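# Split a magnet-block stack into two equal stacks

## Task

Take the tall pile of magnetic blocks and divide it into two tidy piles of the same height resting on the bench. The neighbouring row of blocks must stay upright and more or less grouped. Both piles must stand on their own at the end, not be propped up by a gripper. Finally open the grippers and pull the arms away.

## Robot and tools

Robot: two 6-joint arms, left_arm and right_arm, each with a parallel two-finger gripper. Their root links sit in the scene frame at left_arm (+0.005, +0.328, 0) m, quat_wxyz (+0.995, 0, 0, +0.096) and right_arm (+0.043, -0.360, 0) m, quat_wxyz (+1.000, 0, 0, +0.012). Scene frame: origin on the table top midway between the arms, +x out over the table, +z up, left_arm on the +y side. The names left and right do not map to sides of a camera image.

execute_actions(actions, pictures). actions is a list holding at most one item. An empty list sends nothing and just reports the state (with pictures). An action is {"rows": [...], "steps": n} with n from 5 to 15 (default 15); each control step lasts 1/30 s, rows are used one per step, and the last row repeats if rows run out. A wait is {"steps": n} with n up to 300 and no rows; it commands nothing and returns once n steps have passed since the previous result. pictures: true adds camera images to an action result. A refused call moves nothing.

Row layout: one list of 14 numbers, each in [-1, 1], covering both arms even if only one moves: left_arm waist, shoulder, elbow, wrist pitch, wrist yaw, wrist roll, opening; then the same seven for right_arm. The six joint numbers are offsets, not poses: scaled changes relative to that arm's joint angles in the most recent result that listed them (before any such result in the scene, and for later calls within one reply, relative to where the arm is when the action begins). They are not relative to the previous row. Scale: 1.0 equals 1.202 rad waist, 1.258 shoulder, 1.238 elbow, 2.073 wrist pitch, 2.022 wrist yaw and wrist roll. Joint ranges (rad): waist -2.618..3.054, shoulder 0.000..3.142, elbow 0.000..3.142, wrist pitch -1.571..1.571, wrist yaw -1.571..1.571, wrist roll -2.094..2.094. Asking for more than 0.036 rad beyond a range end gets the call refused; actual ends may differ by up to 0.036 rad, and requests past them are clipped, reported as "joint sent to its limit" (possibly about an earlier action). The opening number is absolute, not an offset: +1 fully open, -1 closed.

Motion: each joint target is kept within a lead of the measured angle (waist 0.202 rad, shoulder 0.258, elbow 0.238, wrist pitch 0.573, wrist yaw and roll 0.522), so big moves take several actions. If targets would shift a gripper over 70 mm from where it is, all that arm's targets are pulled back proportionally. An all-zero row is not a pause: it steers the arm back to the reference angles, and the arm can droop under gravity. To hold a posture, send in the first call of a reply the offset back to the desired angles, zeros in later calls, and enlarge the offset if a joint keeps falling short. The simulation continues while you think; the last row stays the goal until motion has nearly stopped or a step is HELD. Each action's result is taken 5 steps before it ends; those 5 steps run afterwards.

Result lines: the state line gives each gripper's end_effector_position (m) and end_effector_quat_wxyz in the scene frame; the position is the point between the finger pads, about 1 cm behind the tips, and is less accurate at long reach. Fingers point along the gripper's +z and close along its y. Joint positions / Joint velocities: per arm, six joints (rad, rad/s) then pad gap (m, m/s; 0.094 m fully open). grip_measured is the opening on the command scale, with a fixed per-gripper error up to about 1 mm. To grasp, command an opening about 0.03 below grip_measured; less margin gives a lighter hold. Pad force tops out near 50 to 62 N. HELD marks steps whose row was partly or fully not sent. "joint command not followed" means a clearance check altered that arm's joint targets; the rest of the row still applied. Joint torques are raw drive outputs with offset and noise. MOTOR HOT appears from 75 °C; at 90 °C that arm halts for 10 s, at 100 °C it goes limp and falls (OVER-TEMPERATURE FAULT). Avoid holding loads for long stretches. Occasionally an outside tug acts on a held part or a loose object.

zoom_image(camera, region): camera is cam_high (504x504), cam_left_wrist or cam_right_wrist (616x616 fisheye); region [x0, y0, x1, y1] in that image's pixels from the top-left, at most 504x504. It enlarges the latest image. Calibrations (K, distortion, T_world_to_cam) are given per camera and may be slightly off; wrist camera poses follow their arm's joints.

read_manual(section) returns only licence texts. finished_scene(scene) ends the given scene number irreversibly and reports success; call it only once the stacks stand unaided and the grippers are open and clear.

Avoid: dropping or knocking blocks off the table, toppling the neighbouring row, slamming or shoving hard, and letting the two arms collide or press on each other.

Each tool is called after "Emit:" as name(argument=value, ...), one argument or row to a line, values as JSON.

## Session

Emit:
execute_actions(
  actions=[],
)

Scene clock: 0.00 s of 4600.00 s.
left_arm: end_effector_position=(+0.1984, +0.4011, +0.1856) grip_measured=+1.000 end_effector_quat_wxyz=(+0.317, -0.315, +0.893, +0.046) | right_arm: end_effector_position=(+0.3593, -0.1418, +0.3034) grip_measured=+1.000 end_effector_quat_wxyz=(+0.677, +0.029, +0.731, +0.081)
Joint positions: left_arm=[ 0.026  0.725  0.85  -1.06  -0.159 -0.406  0.094] | right_arm=[0.943 1.215 0.805 0.301 0.885 0.244 0.094]
Joint velocities: left_arm=[-0.012  0.007 -0.012 -0.007  0.051 -0.022  0.   ] | right_arm=[ 0.002 -0.007 -0.027 -0.037  0.037 -0.051  0.   ]
Joint torques (N m, as the arm reports them, + toward a larger angle): no reading

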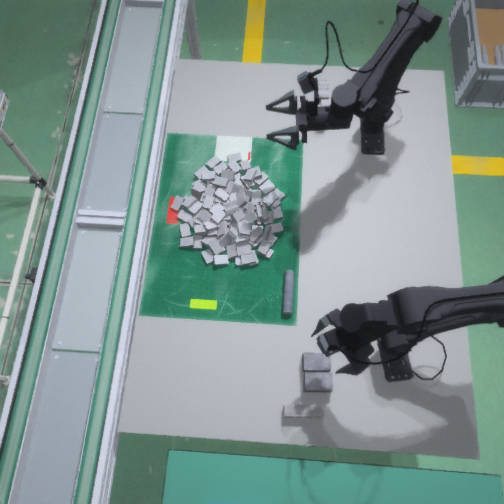

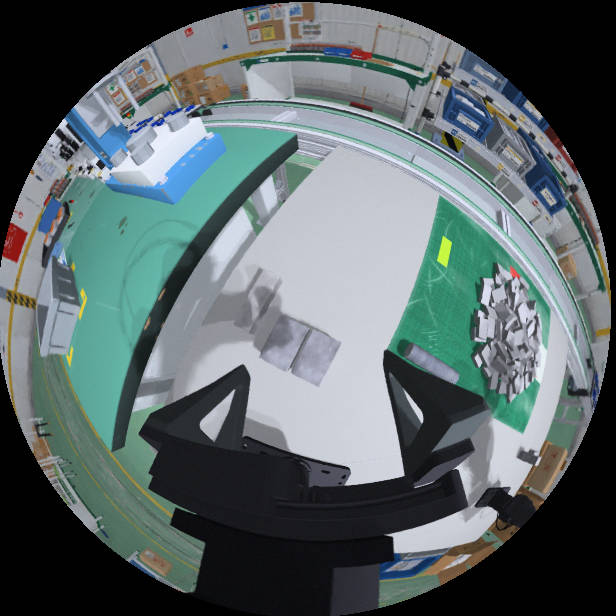

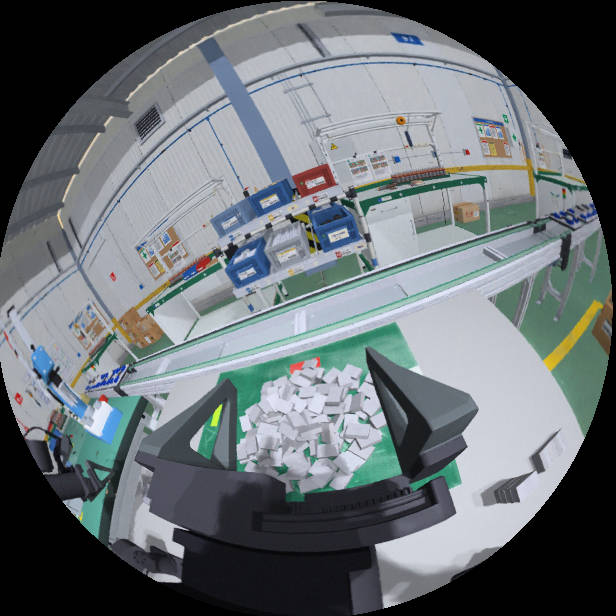

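Emit:
zoom_image(
  camera="cam_right_wrist",
  region=[440,400,600,560],
)

Emit:
zoom_image(
  camera="cam_high",
  region=[260,320,380,440],
)

Emit:
execute_actions(
  actions=[
    {"rows":[[0,0,0,0,0,0,1,0.3,-0.5,-0.1,-0.5,-0.44,-0.12,1]]},
  ],
)

Emit:
execute_actions(
  actions=[
    {"steps":40},
  ],
  pictures=true,
)

Emit:
zoom_image(
  camera="cam_high",
  region=[260,50,380,170],
)

Region (440, 400, 600, 560) of cam_right_wrist's 616x616 image, scaled by 3.150, with more detail than that image has.

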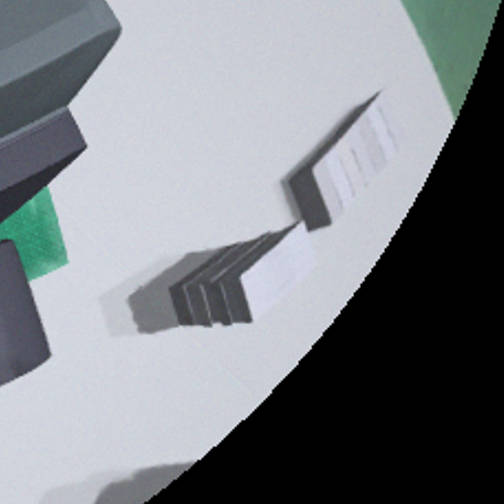

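Region (260, 320, 380, 440) of cam_high's 504x504 image, scaled by 4.200, with more detail than that image has.

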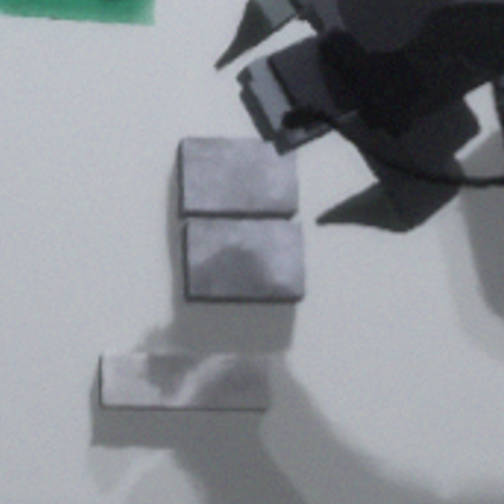

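Scene clock: 0.70 s of 4600.00 s.
left_arm: end_effector_position=(+0.1984, +0.4011, +0.1856) grip_measured=+1.000 end_effector_quat_wxyz=(+0.317, -0.315, +0.893, +0.046) | right_arm: end_effector_position=(+0.1736, -0.0880, +0.2442) grip_measured=+1.000 end_effector_quat_wxyz=(+0.494, -0.409, +0.728, +0.242)
Joint positions: left_arm=[ 0.026  0.725  0.85  -1.06  -0.159 -0.406  0.094] | right_arm=[ 1.27   0.763  0.692 -0.354  0.299  0.076  0.094]
Joint velocities: left_arm=[-0.022  0.007 -0.002 -0.022  0.037  0.007  0.   ] | right_arm=[ 0.422 -1.766 -0.12  -2.234 -1.692 -0.388  0.   ]
Joint torques (N m, as the arm reports them, + toward a larger angle): left_arm=[ 0.06  0.86  6.48  0.93 -0.09  0.03] | right_arm=[-0.23 -2.7   7.43  1.72  0.21 -0.07]
Steps of this call (steps 1 to 11: nothing new was sent; steps 12 to 21: the first 10 steps of this action). Readings (joint positions):
12: left_arm=[0.026 0.725 0.850 -1.060 -0.159 -0.406] | right_arm=[0.954 1.197 0.799 0.261 0.845 0.225]
13: left_arm=[0.026 0.725 0.850 -1.060 -0.159 -0.406] | right_arm=[0.986 1.159 0.779 0.198 0.789 0.201]
15: left_arm=[0.026 0.725 0.850 -1.060 -0.159 -0.406] | right_arm=[1.072 1.069 0.738 0.068 0.674 0.162]
19: left_arm=[0.026 0.725 0.850 -1.060 -0.159 -0.406] | right_arm=[1.229 0.878 0.700 -0.207 0.422 0.102]
21: the state above

Scene clock: 2.03 s of 4600.00 s.
left_arm: end_effector_position=(+0.1984, +0.4011, +0.1856) grip_measured=+1.000 end_effector_quat_wxyz=(+0.317, -0.315, +0.893, +0.046) | right_arm: end_effector_position=(+0.1020, -0.1292, +0.2013) grip_measured=+1.000 end_effector_quat_wxyz=(+0.357, -0.542, +0.708, +0.277)
Joint positions: left_arm=[ 0.026  0.725  0.85  -1.06  -0.159 -0.406  0.094] | right_arm=[ 1.295  0.584  0.684 -0.733  0.006  0.011  0.094]
Joint velocities: left_arm=[-0.022 -0.002  0.022 -0.022 -0.022 -0.037  0.   ] | right_arm=[-0.002 -0.007 -0.007 -0.037 -0.051 -0.051  0.   ]
Joint torques (N m, as the arm reports them, + toward a larger angle): left_arm=[-0.04  0.87  6.41  0.95 -0.11  0.05] | right_arm=[ 0.79  1.29  6.91  1.46 -0.14 -0.1 ]
Kept back: nothing.
Steps of this call (steps 1 to 5: the last 5 steps of your previous action; steps 6 to 30: the robot went on to your last target; steps 31 to 40: nothing new was sent). Readings (joint positions):
1: left_arm=[0.026 0.725 0.850 -1.060 -0.159 -0.406] | right_arm=[1.282 0.702 0.690 -0.427 0.241 0.063]
2: left_arm=[0.026 0.725 0.850 -1.060 -0.159 -0.406] | right_arm=[1.290 0.649 0.690 -0.490 0.191 0.053]
4: left_arm=[0.026 0.725 0.850 -1.060 -0.159 -0.406] | right_arm=[1.295 0.591 0.690 -0.573 0.123 0.037]
8: left_arm=[0.026 0.725 0.850 -1.060 -0.159 -0.406] | right_arm=[1.295 0.584 0.686 -0.671 0.052 0.022]
40: the state above
All arms were judged still, so your last target was given up. Only a new action makes them travel on or press farther. Fingers that are still opening or closing keep moving.
camera_calibration (this result's frames):
cam_right_wrist: T_world_to_cam=[[0.883439, -0.417375, -0.212919, -0.109947], [-0.468474, -0.794805, -0.385767, 0.0664035], [-0.00821932, 0.440549, -0.897691, 0.355446], [0, 0, 0, 1]] pos_world=[0.131161, -0.149702, 0.321288]

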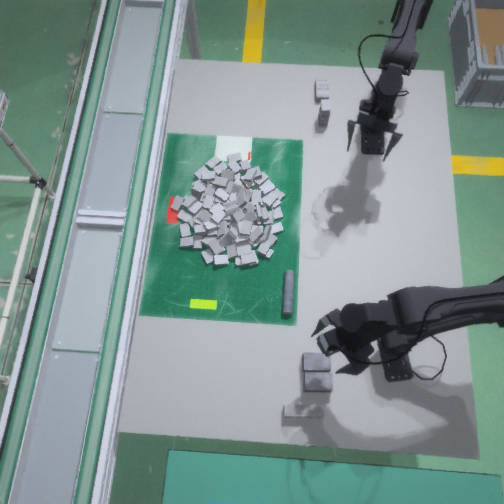

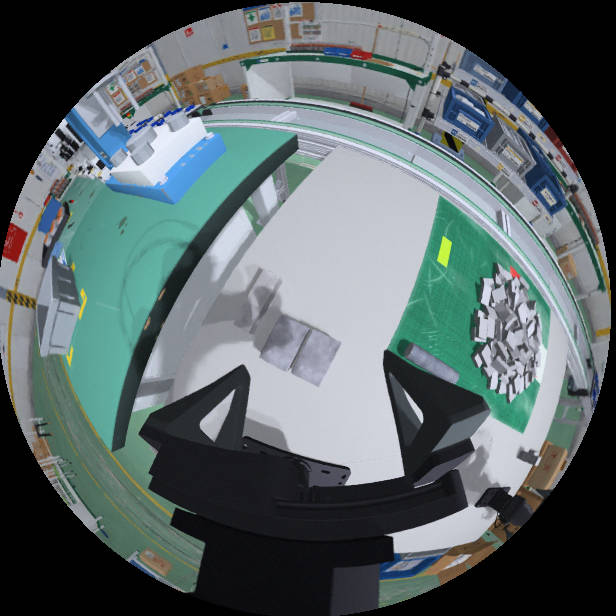

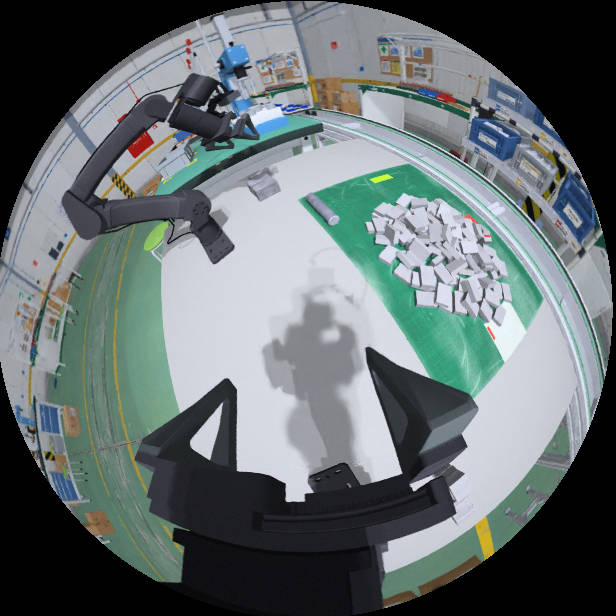

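Region (260, 50, 380, 170) of cam_high's 504x504 image, scaled by 4.200, with more detail than that image has.

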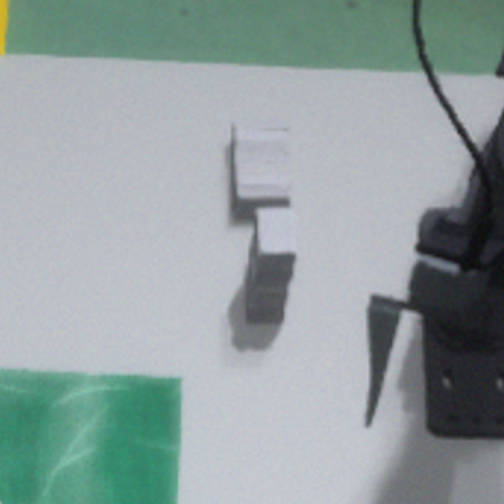

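Emit:
execute_actions(
  actions=[
    {"rows":[[0,0,0,0,0,0,1,-1,0.2,0.25,-0.2,0,-0.07,1]]},
  ],
)

Emit:
execute_actions(
  actions=[
    {"steps":30},
  ],
)

Emit:
execute_actions(
  actions=[
    {"rows":[[0,0,0,0,0,0,1,-0.21,0.16,-0.02,-0.15,0,0,1]]},
  ],
)

Emit:
execute_actions(
  actions=[
    {"steps":20},
  ],
  pictures=true,
)

Emit:
zoom_image(
  camera="cam_right_wrist",
  region=[180,300,440,500],
)

Scene clock: 3.00 s of 4600.00 s.
left_arm: end_effector_position=(+0.1984, +0.4011, +0.1856) grip_measured=+1.000 end_effector_quat_wxyz=(+0.317, -0.315, +0.893, +0.046) | right_arm: end_effector_position=(+0.2255, -0.2301, +0.2029) grip_measured=+1.000 end_effector_quat_wxyz=(+0.294, -0.336, +0.892, +0.076)
Joint positions: left_arm=[ 0.026  0.725  0.85  -1.06  -0.159 -0.406  0.094] | right_arm=[ 0.589  0.844  0.968 -1.079  0.001 -0.107  0.094]
Joint velocities: left_arm=[ 0.002  0.007 -0.002 -0.007 -0.022 -0.007  0.   ] | right_arm=[-2.156  0.022  0.012 -0.447  0.007 -0.081  0.   ]
Joint torques (N m, as the arm reports them, + toward a larger angle): left_arm=[ 0.06  0.88  6.44  0.95 -0.08  0.03] | right_arm=[ 0.46 -0.75  8.67  1.11  0.02 -0.1 ]
Steps of this call (steps 1 to 19: nothing new was sent; steps 20 to 29: the first 10 steps of this action). Readings (joint positions):
20: left_arm=[0.026 0.725 0.850 -1.060 -0.159 -0.406] | right_arm=[1.262 0.619 0.723 -0.804 -0.007 -0.012]
21: left_arm=[0.026 0.725 0.850 -1.060 -0.159 -0.406] | right_arm=[1.189 0.691 0.795 -0.897 -0.008 -0.034]
23: left_arm=[0.026 0.725 0.850 -1.060 -0.159 -0.406] | right_arm=[1.039 0.809 0.913 -0.977 -0.006 -0.066]
27: left_arm=[0.026 0.725 0.850 -1.060 -0.159 -0.406] | right_arm=[0.740 0.844 0.968 -1.046 -0.001 -0.099]
29: the state above

Scene clock: 4.00 s of 4600.00 s.
left_arm: end_effector_position=(+0.1984, +0.4011, +0.1856) grip_measured=+1.000 end_effector_quat_wxyz=(+0.317, -0.315, +0.893, +0.046) | right_arm: end_effector_position=(+0.2520, -0.3342, +0.1941) grip_measured=+1.000 end_effector_quat_wxyz=(+0.272, -0.117, +0.955, -0.005)
Joint positions: left_arm=[ 0.026  0.725  0.85  -1.06  -0.159 -0.406  0.094] | right_arm=[ 0.101  0.844  0.968 -1.143  0.011 -0.121  0.094]
Joint velocities: left_arm=[ 0.017 -0.007  0.007  0.022 -0.066  0.022  0.   ] | right_arm=[-0.012 -0.012  0.022 -0.007  0.022  0.007  0.   ]
Joint torques (N m, as the arm reports them, + toward a larger angle): left_arm=[-0.01  0.9   6.47  0.95 -0.09  0.03] | right_arm=[-0.73 -0.64  8.57  1.02 -0.07 -0.09]
Kept back: nothing.
Steps of this call (steps 1 to 5: the last 5 steps of your previous action; steps 6 to 30: the robot went on to your last target). Readings (joint positions):
1: left_arm=[0.026 0.725 0.850 -1.060 -0.159 -0.406] | right_arm=[0.514 0.844 0.968 -1.091 0.001 -0.110]
2: left_arm=[0.026 0.725 0.850 -1.060 -0.159 -0.406] | right_arm=[0.439 0.844 0.968 -1.100 0.002 -0.112]
4: left_arm=[0.026 0.725 0.850 -1.060 -0.159 -0.406] | right_arm=[0.288 0.844 0.968 -1.113 0.003 -0.116]
8: left_arm=[0.026 0.725 0.850 -1.060 -0.159 -0.406] | right_arm=[0.106 0.844 0.968 -1.128 0.011 -0.117]
30: the state above
All arms were judged still, so your last target was given up. Only a new action makes them travel on or press farther. Fingers that are still opening or closing keep moving.

Scene clock: 4.33 s of 4600.00 s.
left_arm: end_effector_position=(+0.1984, +0.4011, +0.1856) grip_measured=+1.000 end_effector_quat_wxyz=(+0.317, -0.315, +0.893, +0.046) | right_arm: end_effector_position=(+0.1909, -0.3780, +0.1279) grip_measured=+1.000 end_effector_quat_wxyz=(+0.012, -0.002, +1.000, -0.006)
Joint positions: left_arm=[ 0.026  0.725  0.85  -1.06  -0.159 -0.406  0.094] | right_arm=[-0.144  1.065  0.931 -1.412  0.009 -0.124  0.094]
Joint velocities: left_arm=[ 0.022 -0.007 -0.002 -0.037 -0.007  0.007  0.   ] | right_arm=[-0.017 -0.007 -0.012 -0.212  0.066 -0.022  0.   ]
Joint torques (N m, as the arm reports them, + toward a larger angle): left_arm=[ 0.    0.87  6.5   0.96 -0.1   0.05] | right_arm=[-0.73 -2.81  7.18  0.23  0.02  0.02]
Steps of this call (steps 1 to 10: the first 10 steps of this action). Readings (joint positions):
1: left_arm=[0.026 0.725 0.850 -1.060 -0.159 -0.406] | right_arm=[0.067 0.866 0.972 -1.177 -0.002 -0.124]
2: left_arm=[0.026 0.725 0.850 -1.060 -0.159 -0.406] | right_arm=[-0.006 0.908 0.976 -1.224 -0.002 -0.124]
4: left_arm=[0.026 0.725 0.850 -1.060 -0.159 -0.406] | right_arm=[-0.113 1.007 0.961 -1.297 0.007 -0.124]
8: left_arm=[0.026 0.725 0.850 -1.060 -0.159 -0.406] | right_arm=[-0.144 1.065 0.931 -1.387 0.009 -0.124]
10: the state above

Scene clock: 5.00 s of 4600.00 s.
left_arm: end_effector_position=(+0.1984, +0.4011, +0.1856) grip_measured=+1.000 end_effector_quat_wxyz=(+0.317, -0.315, +0.893, +0.046) | right_arm: end_effector_position=(+0.1825, -0.3770, +0.1279) grip_measured=+1.000 end_effector_quat_wxyz=(-0.005, -0.002, +1.000, -0.004)
Joint positions: left_arm=[ 0.026  0.725  0.85  -1.06  -0.159 -0.406  0.094] | right_arm=[-0.144  1.065  0.931 -1.445  0.009 -0.124  0.094]
Joint velocities: left_arm=[-0.017  0.007 -0.002 -0.037 -0.037 -0.051  0.   ] | right_arm=[ 0.012 -0.007  0.007  0.007 -0.037  0.081  0.   ]
Joint torques (N m, as the arm reports them, + toward a larger angle): left_arm=[ 0.02  0.79  6.46  0.95 -0.1   0.03] | right_arm=[-0.68 -2.73  7.11  0.09  0.01  0.02]
Kept back: nothing.
Steps of this call (steps 1 to 5: the last 5 steps of your previous action; steps 6 to 20: the robot went on to your last target). Readings (joint positions):
1: left_arm=[0.026 0.725 0.850 -1.060 -0.159 -0.406] | right_arm=[-0.144 1.065 0.931 -1.420 0.009 -0.124]
2: left_arm=[0.026 0.725 0.850 -1.060 -0.159 -0.406] | right_arm=[-0.144 1.065 0.931 -1.426 0.009 -0.124]
4: left_arm=[0.026 0.725 0.850 -1.060 -0.159 -0.406] | right_arm=[-0.144 1.065 0.931 -1.434 0.009 -0.124]
8: left_arm=[0.026 0.725 0.850 -1.060 -0.159 -0.406] | right_arm=[-0.144 1.065 0.931 -1.442 0.009 -0.124]
20: the state above
camera_calibration (this result's frames):
cam_right_wrist: T_world_to_cam=[[-0.265941, -0.963558, 0.0288396, -0.32719], [-0.834372, 0.245063, 0.493728, 0.225234], [-0.482803, 0.10724, -0.869138, 0.356657], [0, 0, 0, 1]] pos_world=[0.273111, -0.408711, 0.208215]

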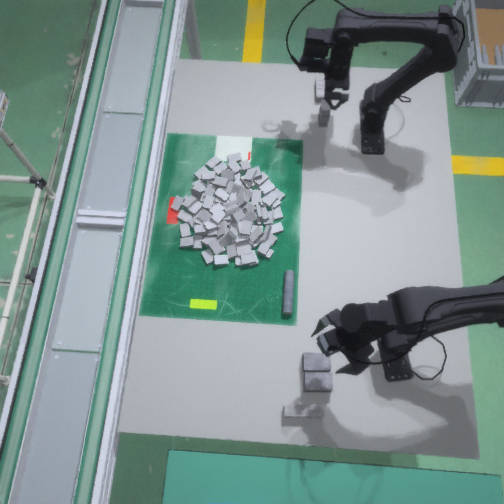

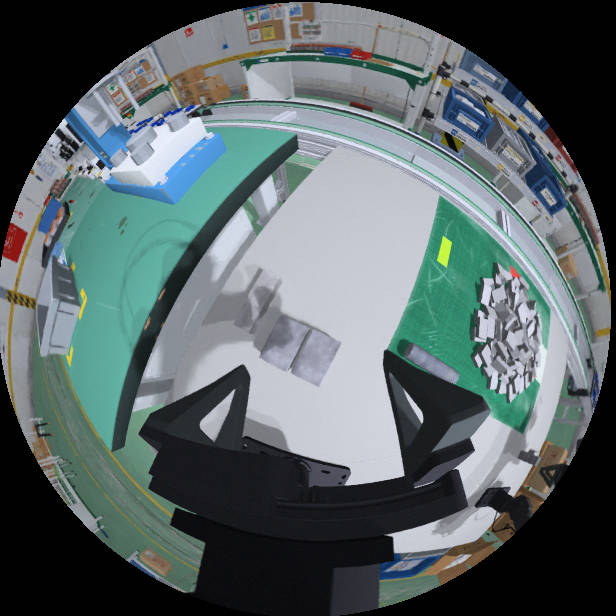

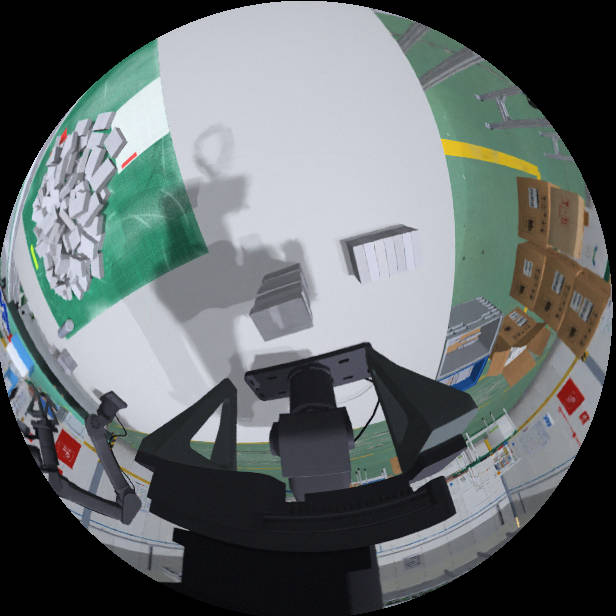

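Region (180, 300, 440, 500) of cam_right_wrist's 616x616 image, scaled by 1.938, with more detail than that image has; it fills the top 388 rows of this view, and the rest is white.

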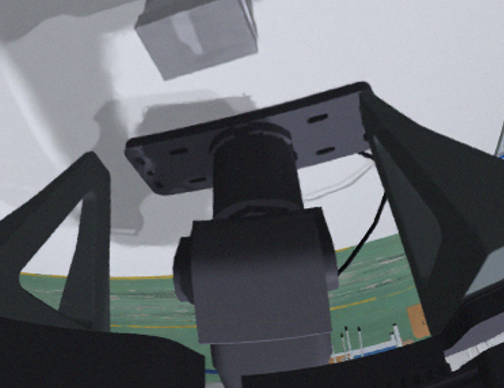

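Emit:
zoom_image(
  camera="cam_right_wrist",
  region=[235,250,335,350],
)

Region (235, 250, 335, 350) of cam_right_wrist's 616x616 image, scaled by 5.040, with more detail than that image has.

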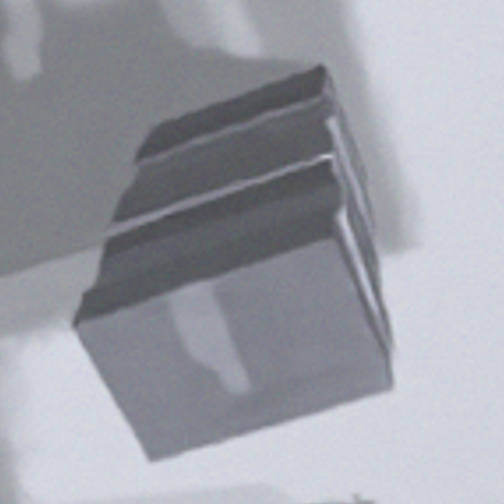

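Emit:
execute_actions(
  actions=[
    {"rows":[[0,0,0,0,0,0,1,0.025,0.035,0.03,0.025,0,0.012,0.6]]},
  ],
)

Emit:
execute_actions(
  actions=[
    {"rows":[[0,0,0,0,0,0,1,0,-0.01,-0.01,0.015,0,0,0.6],[0,0,0,0,0,0,1,0,-0.01,-0.02,0.03,0,0,0.6],[0,0,0,0,0,0,1,0,-0.01,-0.035,0.04,0,0,0.6],[0,0,0,0,0,0,1,0,-0.01,-0.05,0.05,0,0,0.6],[0,0,0,0,0,0,1,0,-0.01,-0.065,0.06,0,0,0.6],[0,0,0,0,0,0,1,0,-0.01,-0.08,0.07,0,0,0.6],[0,0,0,0,0,0,1,0,-0.01,-0.095,0.08,0,0,0.6],[0,0,0,0,0,0,1,0,-0.01,-0.11,0.09,0,0,0.6],[0,0,0,0,0,0,1,0,-0.01,-0.125,0.1,0,0,0.6],[0,0,0,0,0,0,1,0,-0.01,-0.14,0.1,0,0,0.6]]},
  ],
)

Emit:
execute_actions(
  actions=[
    {"steps":15},
  ],
  pictures=true,
)

Emit:
zoom_image(
  camera="cam_right_wrist",
  region=[200,260,400,460],
)

Scene clock: 6.00 s of 4600.00 s.
left_arm: end_effector_position=(+0.1984, +0.4011, +0.1856) grip_measured=+1.000 end_effector_quat_wxyz=(+0.317, -0.315, +0.893, +0.046) | right_arm: end_effector_position=(+0.1919, -0.3751, +0.1240) grip_measured=+0.601 end_effector_quat_wxyz=(-0.006, -0.006, +1.000, -0.004)
Joint positions: left_arm=[ 0.026  0.725  0.85  -1.06  -0.159 -0.406  0.094] | right_arm=[-0.123  1.102  0.935 -1.413  0.01  -0.109  0.075]
Joint velocities: left_arm=[ 0.012  0.012  0.007  0.007 -0.037 -0.066  0.   ] | right_arm=[ 0.007 -0.002  0.012 -0.051 -0.007  0.022 -0.001]
Joint torques (N m, as the arm reports them, + toward a larger angle): left_arm=[ 0.06  0.94  6.44  0.97 -0.08  0.04] | right_arm=[ 0.89 -1.    8.74  0.32 -0.01  0.08]
Steps of this call (steps 1 to 15: the robot went on to your last target; steps 16 to 20: nothing new was sent; steps 21 to 30: the first 10 steps of this action). Readings (joint positions):
21: left_arm=[0.026 0.725 0.850 -1.060 -0.159 -0.406] | right_arm=[-0.141 1.068 0.931 -1.444 0.010 -0.121]
22: left_arm=[0.026 0.725 0.850 -1.060 -0.159 -0.406] | right_arm=[-0.134 1.075 0.933 -1.441 0.010 -0.118]
24: left_arm=[0.026 0.725 0.850 -1.060 -0.159 -0.406] | right_arm=[-0.125 1.093 0.935 -1.428 0.010 -0.114]
28: left_arm=[0.026 0.725 0.850 -1.060 -0.159 -0.406] | right_arm=[-0.123 1.102 0.935 -1.415 0.010 -0.111]
30: the state above

Scene clock: 6.50 s of 4600.00 s.
left_arm: end_effector_position=(+0.1984, +0.4011, +0.1856) grip_measured=+1.000 end_effector_quat_wxyz=(+0.317, -0.315, +0.893, +0.046) | right_arm: end_effector_position=(+0.1917, -0.3750, +0.0899) grip_measured=+0.601 end_effector_quat_wxyz=(-0.006, -0.005, +1.000, -0.004)
Joint positions: left_arm=[ 0.026  0.725  0.85  -1.06  -0.159 -0.406  0.094] | right_arm=[-0.123  1.102  0.799 -1.28   0.01  -0.108  0.075]
Joint velocities: left_arm=[-0.012  0.007  0.002  0.037  0.007 -0.051  0.   ] | right_arm=[-0.007 -0.022 -0.554  0.491  0.051  0.037  0.   ]
Joint torques (N m, as the arm reports them, + toward a larger angle): left_arm=[-0.01  0.81  6.43  0.95 -0.09  0.04] | right_arm=[ 0.01 -2.66  5.92  0.26 -0.01 -0.01]
Steps of this call (steps 1 to 5: the last 5 steps of your previous action; steps 6 to 15: the first 10 steps of this action, its rows measured from where the robot was after step 5). Readings (joint positions):
5: left_arm=[0.026 0.725 0.850 -1.060 -0.159 -0.406] | right_arm=[-0.123 1.102 0.935 -1.412 0.010 -0.108]
6: left_arm=[0.026 0.725 0.850 -1.060 -0.159 -0.406] | right_arm=[-0.123 1.102 0.935 -1.410 0.010 -0.108]
7: left_arm=[0.026 0.725 0.850 -1.060 -0.159 -0.406] | right_arm=[-0.123 1.102 0.932 -1.404 0.010 -0.108]
9: left_arm=[0.026 0.725 0.850 -1.060 -0.159 -0.406] | right_arm=[-0.123 1.102 0.914 -1.378 0.010 -0.108]
13: left_arm=[0.026 0.725 0.850 -1.060 -0.159 -0.406] | right_arm=[-0.123 1.102 0.839 -1.312 0.010 -0.108]
15: the state above

Scene clock: 7.00 s of 4600.00 s.
left_arm: end_effector_position=(+0.1984, +0.4011, +0.1856) grip_measured=+1.000 end_effector_quat_wxyz=(+0.317, -0.315, +0.893, +0.046) | right_arm: end_effector_position=(+0.1958, -0.3754, +0.0807) grip_measured=+0.601 end_effector_quat_wxyz=(+0.003, -0.005, +1.000, -0.005)
Joint positions: left_arm=[ 0.026  0.725  0.85  -1.06  -0.159 -0.406  0.094] | right_arm=[-0.123  1.102  0.763 -1.223  0.01  -0.108  0.075]
Joint velocities: left_arm=[-0.007 -0.012 -0.012 -0.022 -0.051  0.007  0.   ] | right_arm=[ 0.017  0.007  0.012 -0.007  0.022 -0.037  0.001]
Joint torques (N m, as the arm reports them, + toward a larger angle): left_arm=[-0.05  0.83  6.44  0.96 -0.08  0.04] | right_arm=[-0.01 -2.56  6.13  0.35  0.    0.  ]
Kept back: nothing.
Steps of this call (steps 1 to 5: the last 5 steps of your previous action; steps 6 to 15: the robot went on to your last target). Readings (joint positions):
1: left_arm=[0.026 0.725 0.850 -1.060 -0.159 -0.406] | right_arm=[-0.123 1.102 0.783 -1.268 0.010 -0.108]
2: left_arm=[0.026 0.725 0.850 -1.060 -0.159 -0.406] | right_arm=[-0.123 1.102 0.771 -1.261 0.010 -0.108]
4: left_arm=[0.026 0.725 0.850 -1.060 -0.159 -0.406] | right_arm=[-0.123 1.102 0.763 -1.251 0.010 -0.108]
8: left_arm=[0.026 0.725 0.850 -1.060 -0.159 -0.406] | right_arm=[-0.123 1.102 0.763 -1.233 0.010 -0.108]
15: the state above
camera_calibration (this result's frames):
cam_right_wrist: T_world_to_cam=[[-0.260868, -0.965006, 0.0266771, -0.322136], [-0.843567, 0.241302, 0.479759, 0.260701], [-0.469407, 0.10265, -0.876995, 0.318132], [0, 0, 0, 1]] pos_world=[0.285217, -0.406428, 0.16252]

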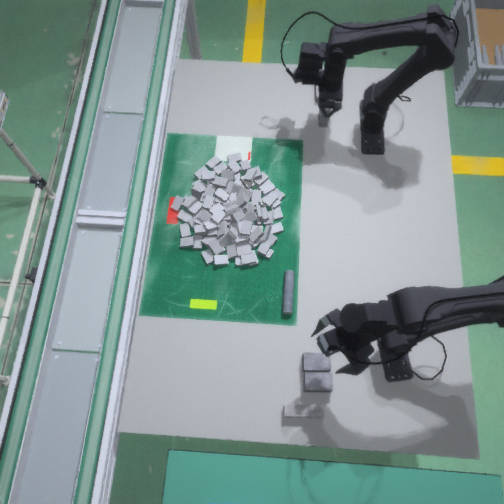

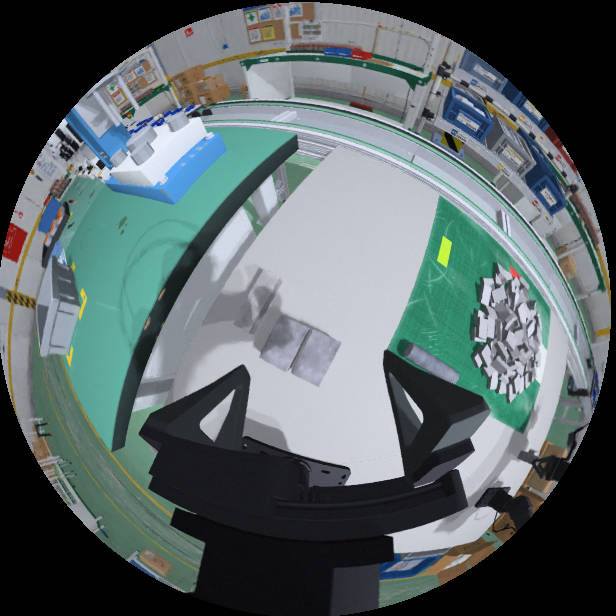

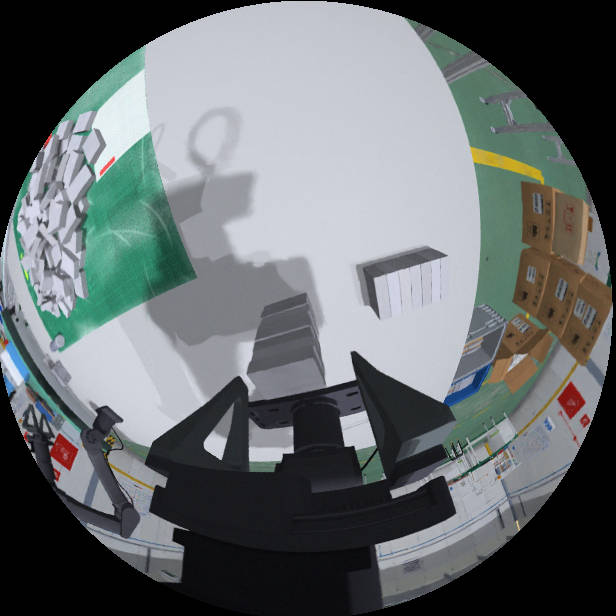

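Region (200, 260, 400, 460) of cam_right_wrist's 616x616 image, scaled by 2.520, with more detail than that image has.

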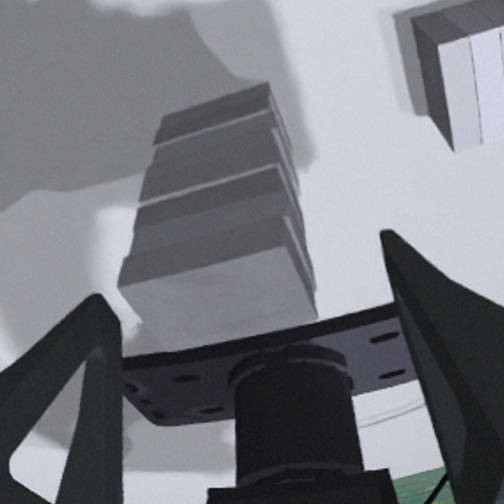

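Emit:
execute_actions(
  actions=[
    {"rows":[[0,0,0,0,0,0,1,0.03,0.01,-0.01,0.03,0,0.015,0.6],[0,0,0,0,0,0,1,0.03,0.02,-0.02,0.04,0,0.015,0.6],[0,0,0,0,0,0,1,0.03,0.025,-0.035,0.05,0,0.015,0.6],[0,0,0,0,0,0,1,0.03,0.03,-0.05,0.06,0,0.015,0.6],[0,0,0,0,0,0,1,0.03,0.035,-0.06,0.064,0,0.015,0.6],[0,0,0,0,0,0,1,0.03,0.035,-0.07,0.064,0,0.015,0.3]]},
  ],
)

Emit:
execute_actions(
  actions=[
    {"steps":15},
  ],
  pictures=true,
)

Emit:
zoom_image(
  camera="cam_right_wrist",
  region=[210,290,380,460],
)

Scene clock: 7.80 s of 4600.00 s.
left_arm: end_effector_position=(+0.1984, +0.4011, +0.1856) grip_measured=+1.000 end_effector_quat_wxyz=(+0.317, -0.315, +0.893, +0.046) | right_arm: end_effector_position=(+0.1929, -0.3712, +0.0542) grip_measured=+0.302 end_effector_quat_wxyz=(-0.012, -0.009, +1.000, -0.004)
Joint positions: left_arm=[ 0.026  0.725  0.85  -1.06  -0.159 -0.406  0.094] | right_arm=[-0.096  1.142  0.677 -1.129  0.01  -0.089  0.061]
Joint velocities: left_arm=[-0.022  0.012 -0.012 -0.022 -0.066 -0.125  0.   ] | right_arm=[-0.007 -0.002 -0.056  0.11  -0.022  0.081 -0.001]
Joint torques (N m, as the arm reports them, + toward a larger angle): left_arm=[-0.01  0.89  6.46  0.95 -0.08  0.03] | right_arm=[ 0.87 -1.42  6.23  0.45 -0.01  0.08]
Steps of this call (steps 1 to 14: the robot went on to your last target; steps 15 to 24: the first 10 steps of this action). Readings (joint positions):
15: left_arm=[0.026 0.725 0.850 -1.060 -0.159 -0.406] | right_arm=[-0.119 1.102 0.762 -1.218 0.010 -0.104]
16: left_arm=[0.026 0.725 0.850 -1.060 -0.159 -0.406] | right_arm=[-0.110 1.104 0.760 -1.208 0.010 -0.101]
18: left_arm=[0.026 0.725 0.850 -1.060 -0.159 -0.406] | right_arm=[-0.098 1.112 0.743 -1.176 0.010 -0.096]
22: left_arm=[0.026 0.725 0.850 -1.060 -0.159 -0.406] | right_arm=[-0.096 1.138 0.687 -1.133 0.010 -0.090]
24: the state above

Scene clock: 8.30 s of 4600.00 s.
left_arm: end_effector_position=(+0.1984, +0.4011, +0.1856) grip_measured=+1.000 end_effector_quat_wxyz=(+0.317, -0.315, +0.893, +0.046) | right_arm: end_effector_position=(+0.1978, -0.3716, +0.0540) grip_measured=+0.301 end_effector_quat_wxyz=(-0.002, -0.007, +1.000, -0.005)
Joint positions: left_arm=[ 0.026  0.725  0.85  -1.06  -0.159 -0.406  0.094] | right_arm=[-0.096  1.142  0.677 -1.109  0.01  -0.086  0.061]
Joint velocities: left_arm=[ 0.002  0.007 -0.007 -0.037  0.051 -0.037  0.   ] | right_arm=[ 0.007  0.007  0.002  0.051  0.007 -0.051 -0.   ]
Joint torques (N m, as the arm reports them, + toward a larger angle): left_arm=[ 0.05  0.91  6.49  0.93 -0.12  0.03] | right_arm=[ 0.86 -1.37  6.09  0.34 -0.01  0.07]
Kept back: nothing.
Steps of this call (steps 1 to 5: the last 5 steps of your previous action; steps 6 to 15: the robot went on to your last target). Readings (joint positions):
1: left_arm=[0.026 0.725 0.850 -1.060 -0.159 -0.406] | right_arm=[-0.096 1.142 0.677 -1.127 0.010 -0.088]
2: left_arm=[0.026 0.725 0.850 -1.060 -0.159 -0.406] | right_arm=[-0.096 1.142 0.677 -1.123 0.010 -0.088]
4: left_arm=[0.026 0.725 0.850 -1.060 -0.159 -0.406] | right_arm=[-0.096 1.142 0.677 -1.117 0.010 -0.087]
8: left_arm=[0.026 0.725 0.850 -1.060 -0.159 -0.406] | right_arm=[-0.096 1.142 0.677 -1.111 0.010 -0.087]
15: the state above
camera_calibration (this result's frames):
cam_right_wrist: T_world_to_cam=[[-0.256169, -0.966204, 0.0287769, -0.318623], [-0.839787, 0.237197, 0.48836, 0.271526], [-0.478681, 0.100936, -0.872168, 0.296275], [0, 0, 0, 1]] pos_world=[0.288224, -0.402164, 0.134968]

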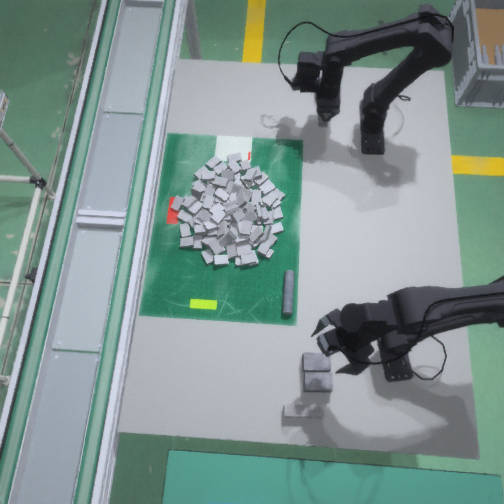

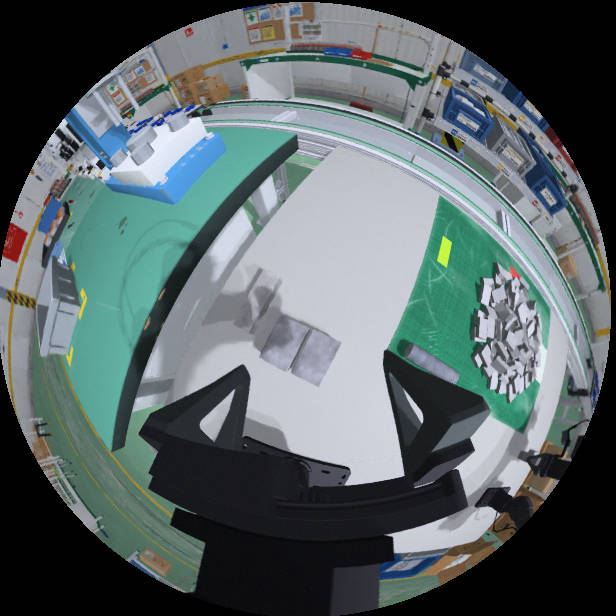

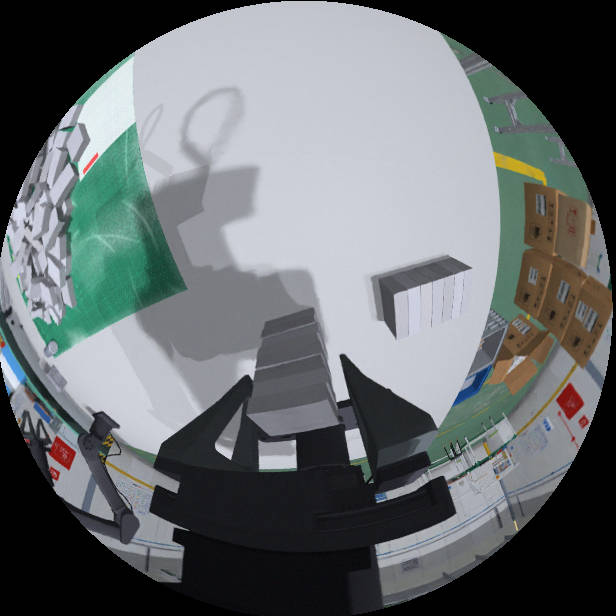

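Region (210, 290, 380, 460) of cam_right_wrist's 616x616 image, scaled by 2.965, with more detail than that image has.

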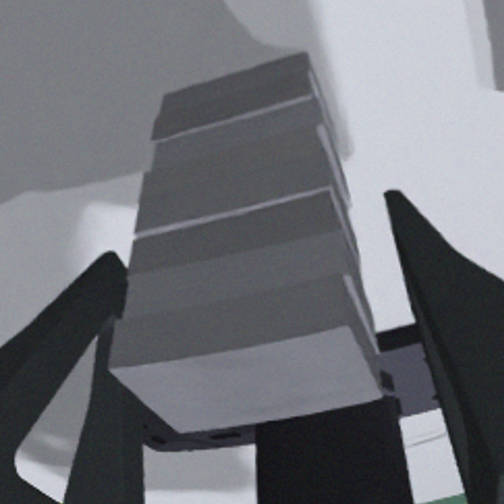

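Emit:
execute_actions(
  actions=[
    {"rows":[[0,0,0,0,0,0,1,0,0,0.01,0,0,0,0.2],[0,0,0,0,0,0,1,0,0,0.01,0,0,0,0.1],[0,0,0,0,0,0,1,0,0,0.01,0,0,0,0.05],[0,0,0,0,0,0,1,0,0,0.01,0,0,0,0],[0,0,0,0,0,0,1,0,0,0.01,0,0,0,-0.04],[0,0,0,0,0,0,1,0,0,0.01,0,0,0,-0.08],[0,0,0,0,0,0,1,0,0,0.01,0,0,0,-0.12],[0,0,0,0,0,0,1,0,0,0.01,0,0,0,-0.16],[0,0,0,0,0,0,1,0,0,0.01,0,0,0,-0.2]]},
  ],
)

Emit:
execute_actions(
  actions=[
    {"rows":[[0,0,0,0,0,0,1,0,0,0.03,-0.005,0,0,-0.2],[0,0,0,0,0,0,1,0,0,0.04,-0.01,0,0,-0.2],[0,0,0,0,0,0,1,0,0,0.05,-0.02,0,0,-0.2],[0,0,0,0,0,0,1,0,0,0.06,-0.025,0,0,-0.2],[0,0,0,0,0,0,1,0,0,0.07,-0.03,0,0,-0.2],[0,0,0,0,0,0,1,0,0,0.085,-0.037,0,0,-0.2]]},
  ],
)

Emit:
execute_actions(
  actions=[
    {"steps":10},
  ],
  pictures=true,
)

Emit:
zoom_image(
  camera="cam_right_wrist",
  region=[210,280,380,450],
)

Scene clock: 9.10 s of 4600.00 s.
left_arm: end_effector_position=(+0.1984, +0.4011, +0.1856) grip_measured=+1.000 end_effector_quat_wxyz=(+0.317, -0.315, +0.893, +0.046) | right_arm: end_effector_position=(+0.1979, -0.3718, +0.0540) grip_measured=-0.147 end_effector_quat_wxyz=(-0.002, -0.007, +1.000, -0.006)
Joint positions: left_arm=[ 0.026  0.725  0.85  -1.06  -0.159 -0.406  0.094] | right_arm=[-0.096  1.142  0.677 -1.108  0.011 -0.086  0.04 ]
Joint velocities: left_arm=[-0.022 -0.002 -0.027 -0.051  0.037 -0.022  0.   ] | right_arm=[ 0.002 -0.007 -0.002 -0.081 -0.037 -0.022 -0.   ]
Joint torques (N m, as the arm reports them, + toward a larger angle): left_arm=[ 0.02  0.85  6.47  0.94 -0.09  0.05] | right_arm=[-0.02 -1.72  7.07  0.17 -0.02 -0.01]
Steps of this call (steps 1 to 14: the robot went on to your last target; steps 15 to 24: the first 10 steps of this action). Readings (joint positions):
15: left_arm=[0.026 0.725 0.850 -1.060 -0.159 -0.406] | right_arm=[-0.096 1.142 0.677 -1.108 0.010 -0.086]
16: left_arm=[0.026 0.725 0.850 -1.060 -0.159 -0.406] | right_arm=[-0.096 1.142 0.677 -1.108 0.010 -0.086]
18: left_arm=[0.026 0.725 0.850 -1.060 -0.159 -0.406] | right_arm=[-0.096 1.142 0.677 -1.108 0.010 -0.086]
22: left_arm=[0.026 0.725 0.850 -1.060 -0.159 -0.406] | right_arm=[-0.096 1.142 0.677 -1.108 0.011 -0.086]
24: the state above

Scene clock: 9.60 s of 4600.00 s.
left_arm: end_effector_position=(+0.1984, +0.4011, +0.1856) grip_measured=+1.000 end_effector_quat_wxyz=(+0.317, -0.315, +0.893, +0.046) | right_arm: end_effector_position=(+0.2045, -0.3722, +0.0701) grip_measured=-0.147 end_effector_quat_wxyz=(+0.005, -0.007, +1.000, -0.006)
Joint positions: left_arm=[ 0.026  0.725  0.85  -1.06  -0.159 -0.406  0.094] | right_arm=[-0.096  1.142  0.742 -1.159  0.011 -0.086  0.04 ]
Joint velocities: left_arm=[ 0.012  0.017 -0.007  0.037 -0.066 -0.051  0.   ] | right_arm=[ 0.007 -0.007  0.095 -0.022 -0.007  0.022  0.   ]
Joint torques (N m, as the arm reports them, + toward a larger angle): left_arm=[-0.05  0.84  6.44  0.95 -0.08  0.05] | right_arm=[ 0.   -1.86  8.77 -0.06  0.    0.  ]
Steps of this call (steps 1 to 5: the last 5 steps of your previous action; steps 6 to 15: the first 10 steps of this action, its rows measured from where the robot was after step 5). Readings (joint positions):
5: left_arm=[0.026 0.725 0.850 -1.060 -0.159 -0.406] | right_arm=[-0.096 1.142 0.677 -1.108 0.011 -0.086]
6: left_arm=[0.026 0.725 0.850 -1.060 -0.159 -0.406] | right_arm=[-0.096 1.142 0.677 -1.108 0.011 -0.086]
7: left_arm=[0.026 0.725 0.850 -1.060 -0.159 -0.406] | right_arm=[-0.096 1.142 0.678 -1.109 0.011 -0.086]
9: left_arm=[0.026 0.725 0.850 -1.060 -0.159 -0.406] | right_arm=[-0.096 1.142 0.686 -1.123 0.011 -0.086]
13: left_arm=[0.026 0.725 0.850 -1.060 -0.159 -0.406] | right_arm=[-0.096 1.142 0.730 -1.157 0.011 -0.086]
15: the state above

Scene clock: 9.93 s of 4600.00 s.
left_arm: end_effector_position=(+0.1984, +0.4011, +0.1856) grip_measured=+1.000 end_effector_quat_wxyz=(+0.317, -0.315, +0.893, +0.046) | right_arm: end_effector_position=(+0.2011, -0.3720, +0.0706) grip_measured=-0.147 end_effector_quat_wxyz=(-0.002, -0.007, +1.000, -0.006)
Joint positions: left_arm=[ 0.026  0.725  0.85  -1.06  -0.159 -0.406  0.094] | right_arm=[-0.096  1.142  0.744 -1.175  0.011 -0.086  0.04 ]
Joint velocities: left_arm=[ 0.002 -0.007 -0.012 -0.037 -0.007 -0.037  0.   ] | right_arm=[-0.002 -0.007  0.007  0.037 -0.007 -0.022 -0.001]
Joint torques (N m, as the arm reports them, + toward a larger angle): left_arm=[ 0.01  0.83  6.55  0.94 -0.11  0.05] | right_arm=[-0.01 -1.85  9.06  0.1  -0.01 -0.01]
Kept back: nothing.
Steps of this call (steps 1 to 5: the last 5 steps of your previous action; steps 6 to 10: the robot went on to your last target). Readings (joint positions):
1: left_arm=[0.026 0.725 0.850 -1.060 -0.159 -0.406] | right_arm=[-0.096 1.142 0.744 -1.159 0.011 -0.086]
2: left_arm=[0.026 0.725 0.850 -1.060 -0.159 -0.406] | right_arm=[-0.096 1.142 0.744 -1.161 0.011 -0.086]
4: left_arm=[0.026 0.725 0.850 -1.060 -0.159 -0.406] | right_arm=[-0.096 1.142 0.744 -1.167 0.011 -0.086]
8: left_arm=[0.026 0.725 0.850 -1.060 -0.159 -0.406] | right_arm=[-0.096 1.142 0.744 -1.173 0.011 -0.086]
10: the state above
camera_calibration (this result's frames):
cam_right_wrist: T_world_to_cam=[[-0.256174, -0.96617, 0.0298295, -0.318743], [-0.839934, 0.237765, 0.487831, 0.266586], [-0.47842, 0.0999151, -0.872428, 0.31189], [0, 0, 0, 1]] pos_world=[0.291475, -0.402508, 0.151561]

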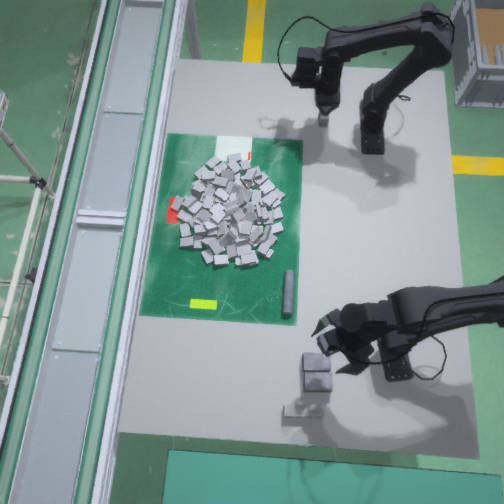

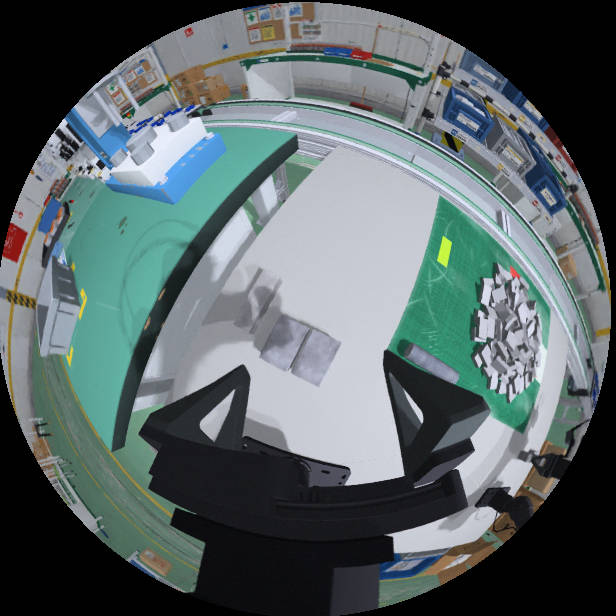

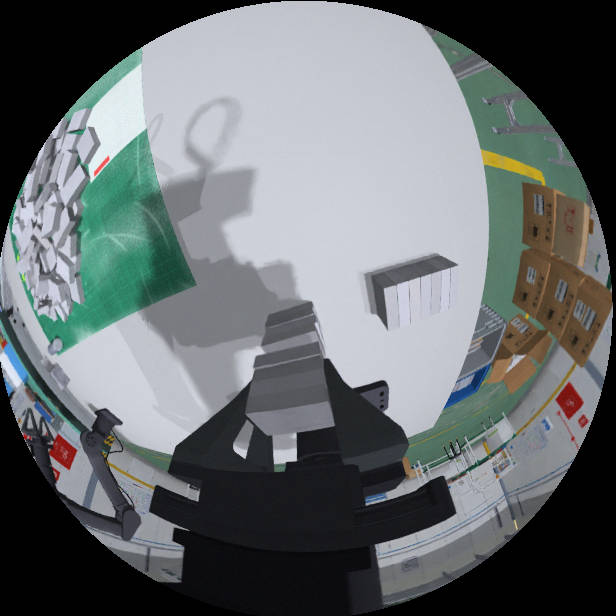

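Region (210, 280, 380, 450) of cam_right_wrist's 616x616 image, scaled by 2.965, with more detail than that image has.

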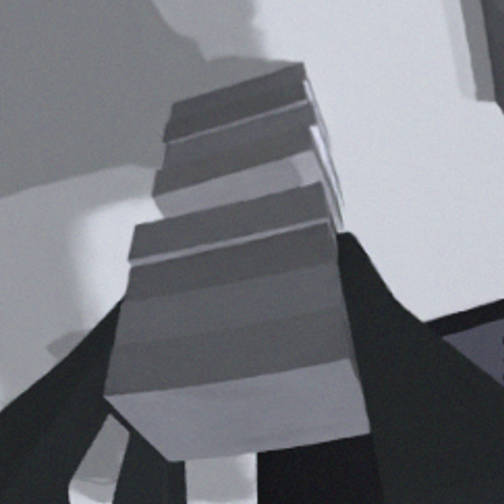

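Emit:
execute_actions(
  actions=[
    {"rows":[[0,0,0,0,0,0,1,0.02,0,0.03,0,0,0,-0.19],[0,0,0,0,0,0,1,0.05,0,0.03,0,0,0,-0.19],[0,0,0,0,0,0,1,0.09,0,0.03,0,0,0,-0.19],[0,0,0,0,0,0,1,0.14,0,0.03,0,0,0,-0.19],[0,0,0,0,0,0,1,0.2,0,0.03,0,0,0,-0.19],[0,0,0,0,0,0,1,0.26,0,0.03,0,0,0,-0.19],[0,0,0,0,0,0,1,0.32,0,0.03,0,0,0,-0.19],[0,0,0,0,0,0,1,0.38,0,0.03,0,0,0,-0.19],[0,0,0,0,0,0,1,0.44,0,0.03,0,0,0,-0.19],[0,0,0,0,0,0,1,0.5,0,0.03,0,0,0,-0.19],[0,0,0,0,0,0,1,0.56,0,0.03,0,0,0,-0.19],[0,0,0,0,0,0,1,0.61,0,0.03,0,0,0,-0.19],[0,0,0,0,0,0,1,0.66,0,0.03,0,0,0,-0.19],[0,0,0,0,0,0,1,0.69,0,0.03,0,0,0,-0.19]]},
  ],
)

Emit:
execute_actions(
  actions=[
    {"rows":[[0,0,0,0,0,0,1,0.03,0.005,-0.01,0.02,0,0,-0.19],[0,0,0,0,0,0,1,0.03,0.01,-0.02,0.035,0,0,-0.19],[0,0,0,0,0,0,1,0.03,0.015,-0.035,0.05,0,0,-0.19],[0,0,0,0,0,0,1,0.03,0.02,-0.05,0.065,0,0,-0.19],[0,0,0,0,0,0,1,0.03,0.025,-0.065,0.08,0,0,-0.19],[0,0,0,0,0,0,1,0.03,0.03,-0.08,0.095,0,0,-0.19],[0,0,0,0,0,0,1,0.03,0.035,-0.09,0.11,0,0,-0.19],[0,0,0,0,0,0,1,0.03,0.04,-0.1,0.12,0,0,-0.19],[0,0,0,0,0,0,1,0.03,0.045,-0.11,0.13,0,0,-0.19],[0,0,0,0,0,0,1,0.03,0.05,-0.12,0.135,0,0,-0.19],[0,0,0,0,0,0,1,0.03,0.055,-0.125,0.135,0,0,-0.19],[0,0,0,0,0,0,1,0.03,0.057,-0.13,0.135,0,0,-0.19],[0,0,0,0,0,0,1,0.03,0.057,-0.135,0.135,0,0,-0.19],[0,0,0,0,0,0,1,0.03,0.057,-0.14,0.135,0,0,-0.19]]},
  ],
)

Emit:
execute_actions(
  actions=[
    {"steps":15},
  ],
)

Scene clock: 11.00 s of 4600.00 s.
left_arm: end_effector_position=(+0.1984, +0.4011, +0.1856) grip_measured=+1.000 end_effector_quat_wxyz=(+0.317, -0.315, +0.893, +0.046) | right_arm: end_effector_position=(+0.1900, -0.2987, +0.0706) grip_measured=-0.147 end_effector_quat_wxyz=(+0.001, -0.244, +0.970, -0.009)
Joint positions: left_arm=[ 0.026  0.725  0.85  -1.06  -0.159 -0.406  0.094] | right_arm=[ 0.382  1.142  0.744 -1.173  0.017 -0.086  0.04 ]
Joint velocities: left_arm=[ 0.007  0.012 -0.017 -0.007  0.022 -0.037  0.   ] | right_arm=[ 2.073  0.007  0.017 -0.007 -0.022 -0.022  0.001]
Joint torques (N m, as the arm reports them, + toward a larger angle): left_arm=[-0.01  0.83  6.54  0.96 -0.08  0.05] | right_arm=[-0.4  -1.79  9.03  0.13 -0.11  0.01]
Steps of this call (steps 1 to 22: the robot went on to your last target; steps 23 to 32: the first 10 steps of this action). Readings (joint positions):
23: left_arm=[0.026 0.725 0.850 -1.060 -0.159 -0.406] | right_arm=[-0.094 1.142 0.744 -1.176 0.012 -0.086]
24: left_arm=[0.026 0.725 0.850 -1.060 -0.159 -0.406] | right_arm=[-0.083 1.142 0.744 -1.176 0.014 -0.086]
26: left_arm=[0.026 0.725 0.850 -1.060 -0.159 -0.406] | right_arm=[-0.021 1.142 0.744 -1.176 0.019 -0.086]
30: left_arm=[0.026 0.725 0.850 -1.060 -0.159 -0.406] | right_arm=[0.236 1.142 0.744 -1.175 0.020 -0.086]
32: the state above

Scene clock: 11.50 s of 4600.00 s.
left_arm: end_effector_position=(+0.1984, +0.4011, +0.1856) grip_measured=+1.000 end_effector_quat_wxyz=(+0.317, -0.315, +0.893, +0.046) | right_arm: end_effector_position=(+0.1583, -0.2506, +0.0308) grip_measured=-0.147 end_effector_quat_wxyz=(-0.003, -0.406, +0.914, -0.000)
Joint positions: left_arm=[ 0.026  0.725  0.85  -1.06  -0.159 -0.406  0.094] | right_arm=[ 0.726  1.192  0.61  -0.993 -0.001 -0.086  0.04 ]
Joint velocities: left_arm=[-0.002 -0.012 -0.007 -0.11   0.022  0.081  0.   ] | right_arm=[ 0.007  0.217 -0.413  0.535  0.037  0.037  0.001]
Joint torques (N m, as the arm reports them, + toward a larger angle): left_arm=[ 0.08  0.88  6.46  0.94 -0.07  0.05] | right_arm=[ 0.38 -2.12  6.68  0.34  0.07 -0.01]
Steps of this call (steps 1 to 5: the last 5 steps of your previous action; steps 6 to 15: the first 10 steps of this action, its rows measured from where the robot was after step 5). Readings (joint positions):
5: left_arm=[0.026 0.725 0.850 -1.060 -0.159 -0.406] | right_arm=[0.693 1.142 0.744 -1.171 0.006 -0.086]
6: left_arm=[0.026 0.725 0.850 -1.060 -0.159 -0.406] | right_arm=[0.716 1.142 0.742 -1.169 0.001 -0.086]
7: left_arm=[0.026 0.725 0.850 -1.060 -0.159 -0.406] | right_arm=[0.724 1.142 0.736 -1.160 -0.001 -0.086]
9: left_arm=[0.026 0.725 0.850 -1.060 -0.159 -0.406] | right_arm=[0.726 1.146 0.714 -1.127 -0.001 -0.086]
13: left_arm=[0.026 0.725 0.850 -1.060 -0.159 -0.406] | right_arm=[0.726 1.176 0.642 -1.035 -0.001 -0.086]
15: the state above

Scene clock: 12.00 s of 4600.00 s.
left_arm: end_effector_position=(+0.1984, +0.4011, +0.1856) grip_measured=+1.000 end_effector_quat_wxyz=(+0.317, -0.315, +0.893, +0.046) | right_arm: end_effector_position=(+0.1608, -0.2483, +0.0177) grip_measured=-0.147 end_effector_quat_wxyz=(+0.006, -0.406, +0.914, +0.003)
Joint positions: left_arm=[ 0.026  0.725  0.85  -1.06  -0.159 -0.406  0.094] | right_arm=[ 0.726  1.212  0.566 -0.911 -0.001 -0.086  0.04 ]
Joint velocities: left_arm=[-0.012  0.002  0.007 -0.037 -0.022 -0.007  0.   ] | right_arm=[ 0.007 -0.012  0.007 -0.007  0.022  0.022 -0.   ]
Joint torques (N m, as the arm reports them, + toward a larger angle): left_arm=[-0.06  0.9   6.34  0.95 -0.07  0.06] | right_arm=[ 0.35 -2.05  6.23  0.37  0.08  0.  ]
Kept back: nothing.
Steps of this call (steps 1 to 5: the last 5 steps of your previous action; steps 6 to 15: the robot went on to your last target). Readings (joint positions):
1: left_arm=[0.026 0.725 0.850 -1.060 -0.159 -0.406] | right_arm=[0.726 1.200 0.598 -0.977 -0.001 -0.086]
2: left_arm=[0.026 0.725 0.850 -1.060 -0.159 -0.406] | right_arm=[0.726 1.206 0.588 -0.963 -0.001 -0.086]
4: left_arm=[0.026 0.725 0.850 -1.060 -0.159 -0.406] | right_arm=[0.726 1.212 0.574 -0.944 -0.001 -0.086]
8: left_arm=[0.026 0.725 0.850 -1.060 -0.159 -0.406] | right_arm=[0.726 1.212 0.566 -0.927 -0.001 -0.086]
15: the state above


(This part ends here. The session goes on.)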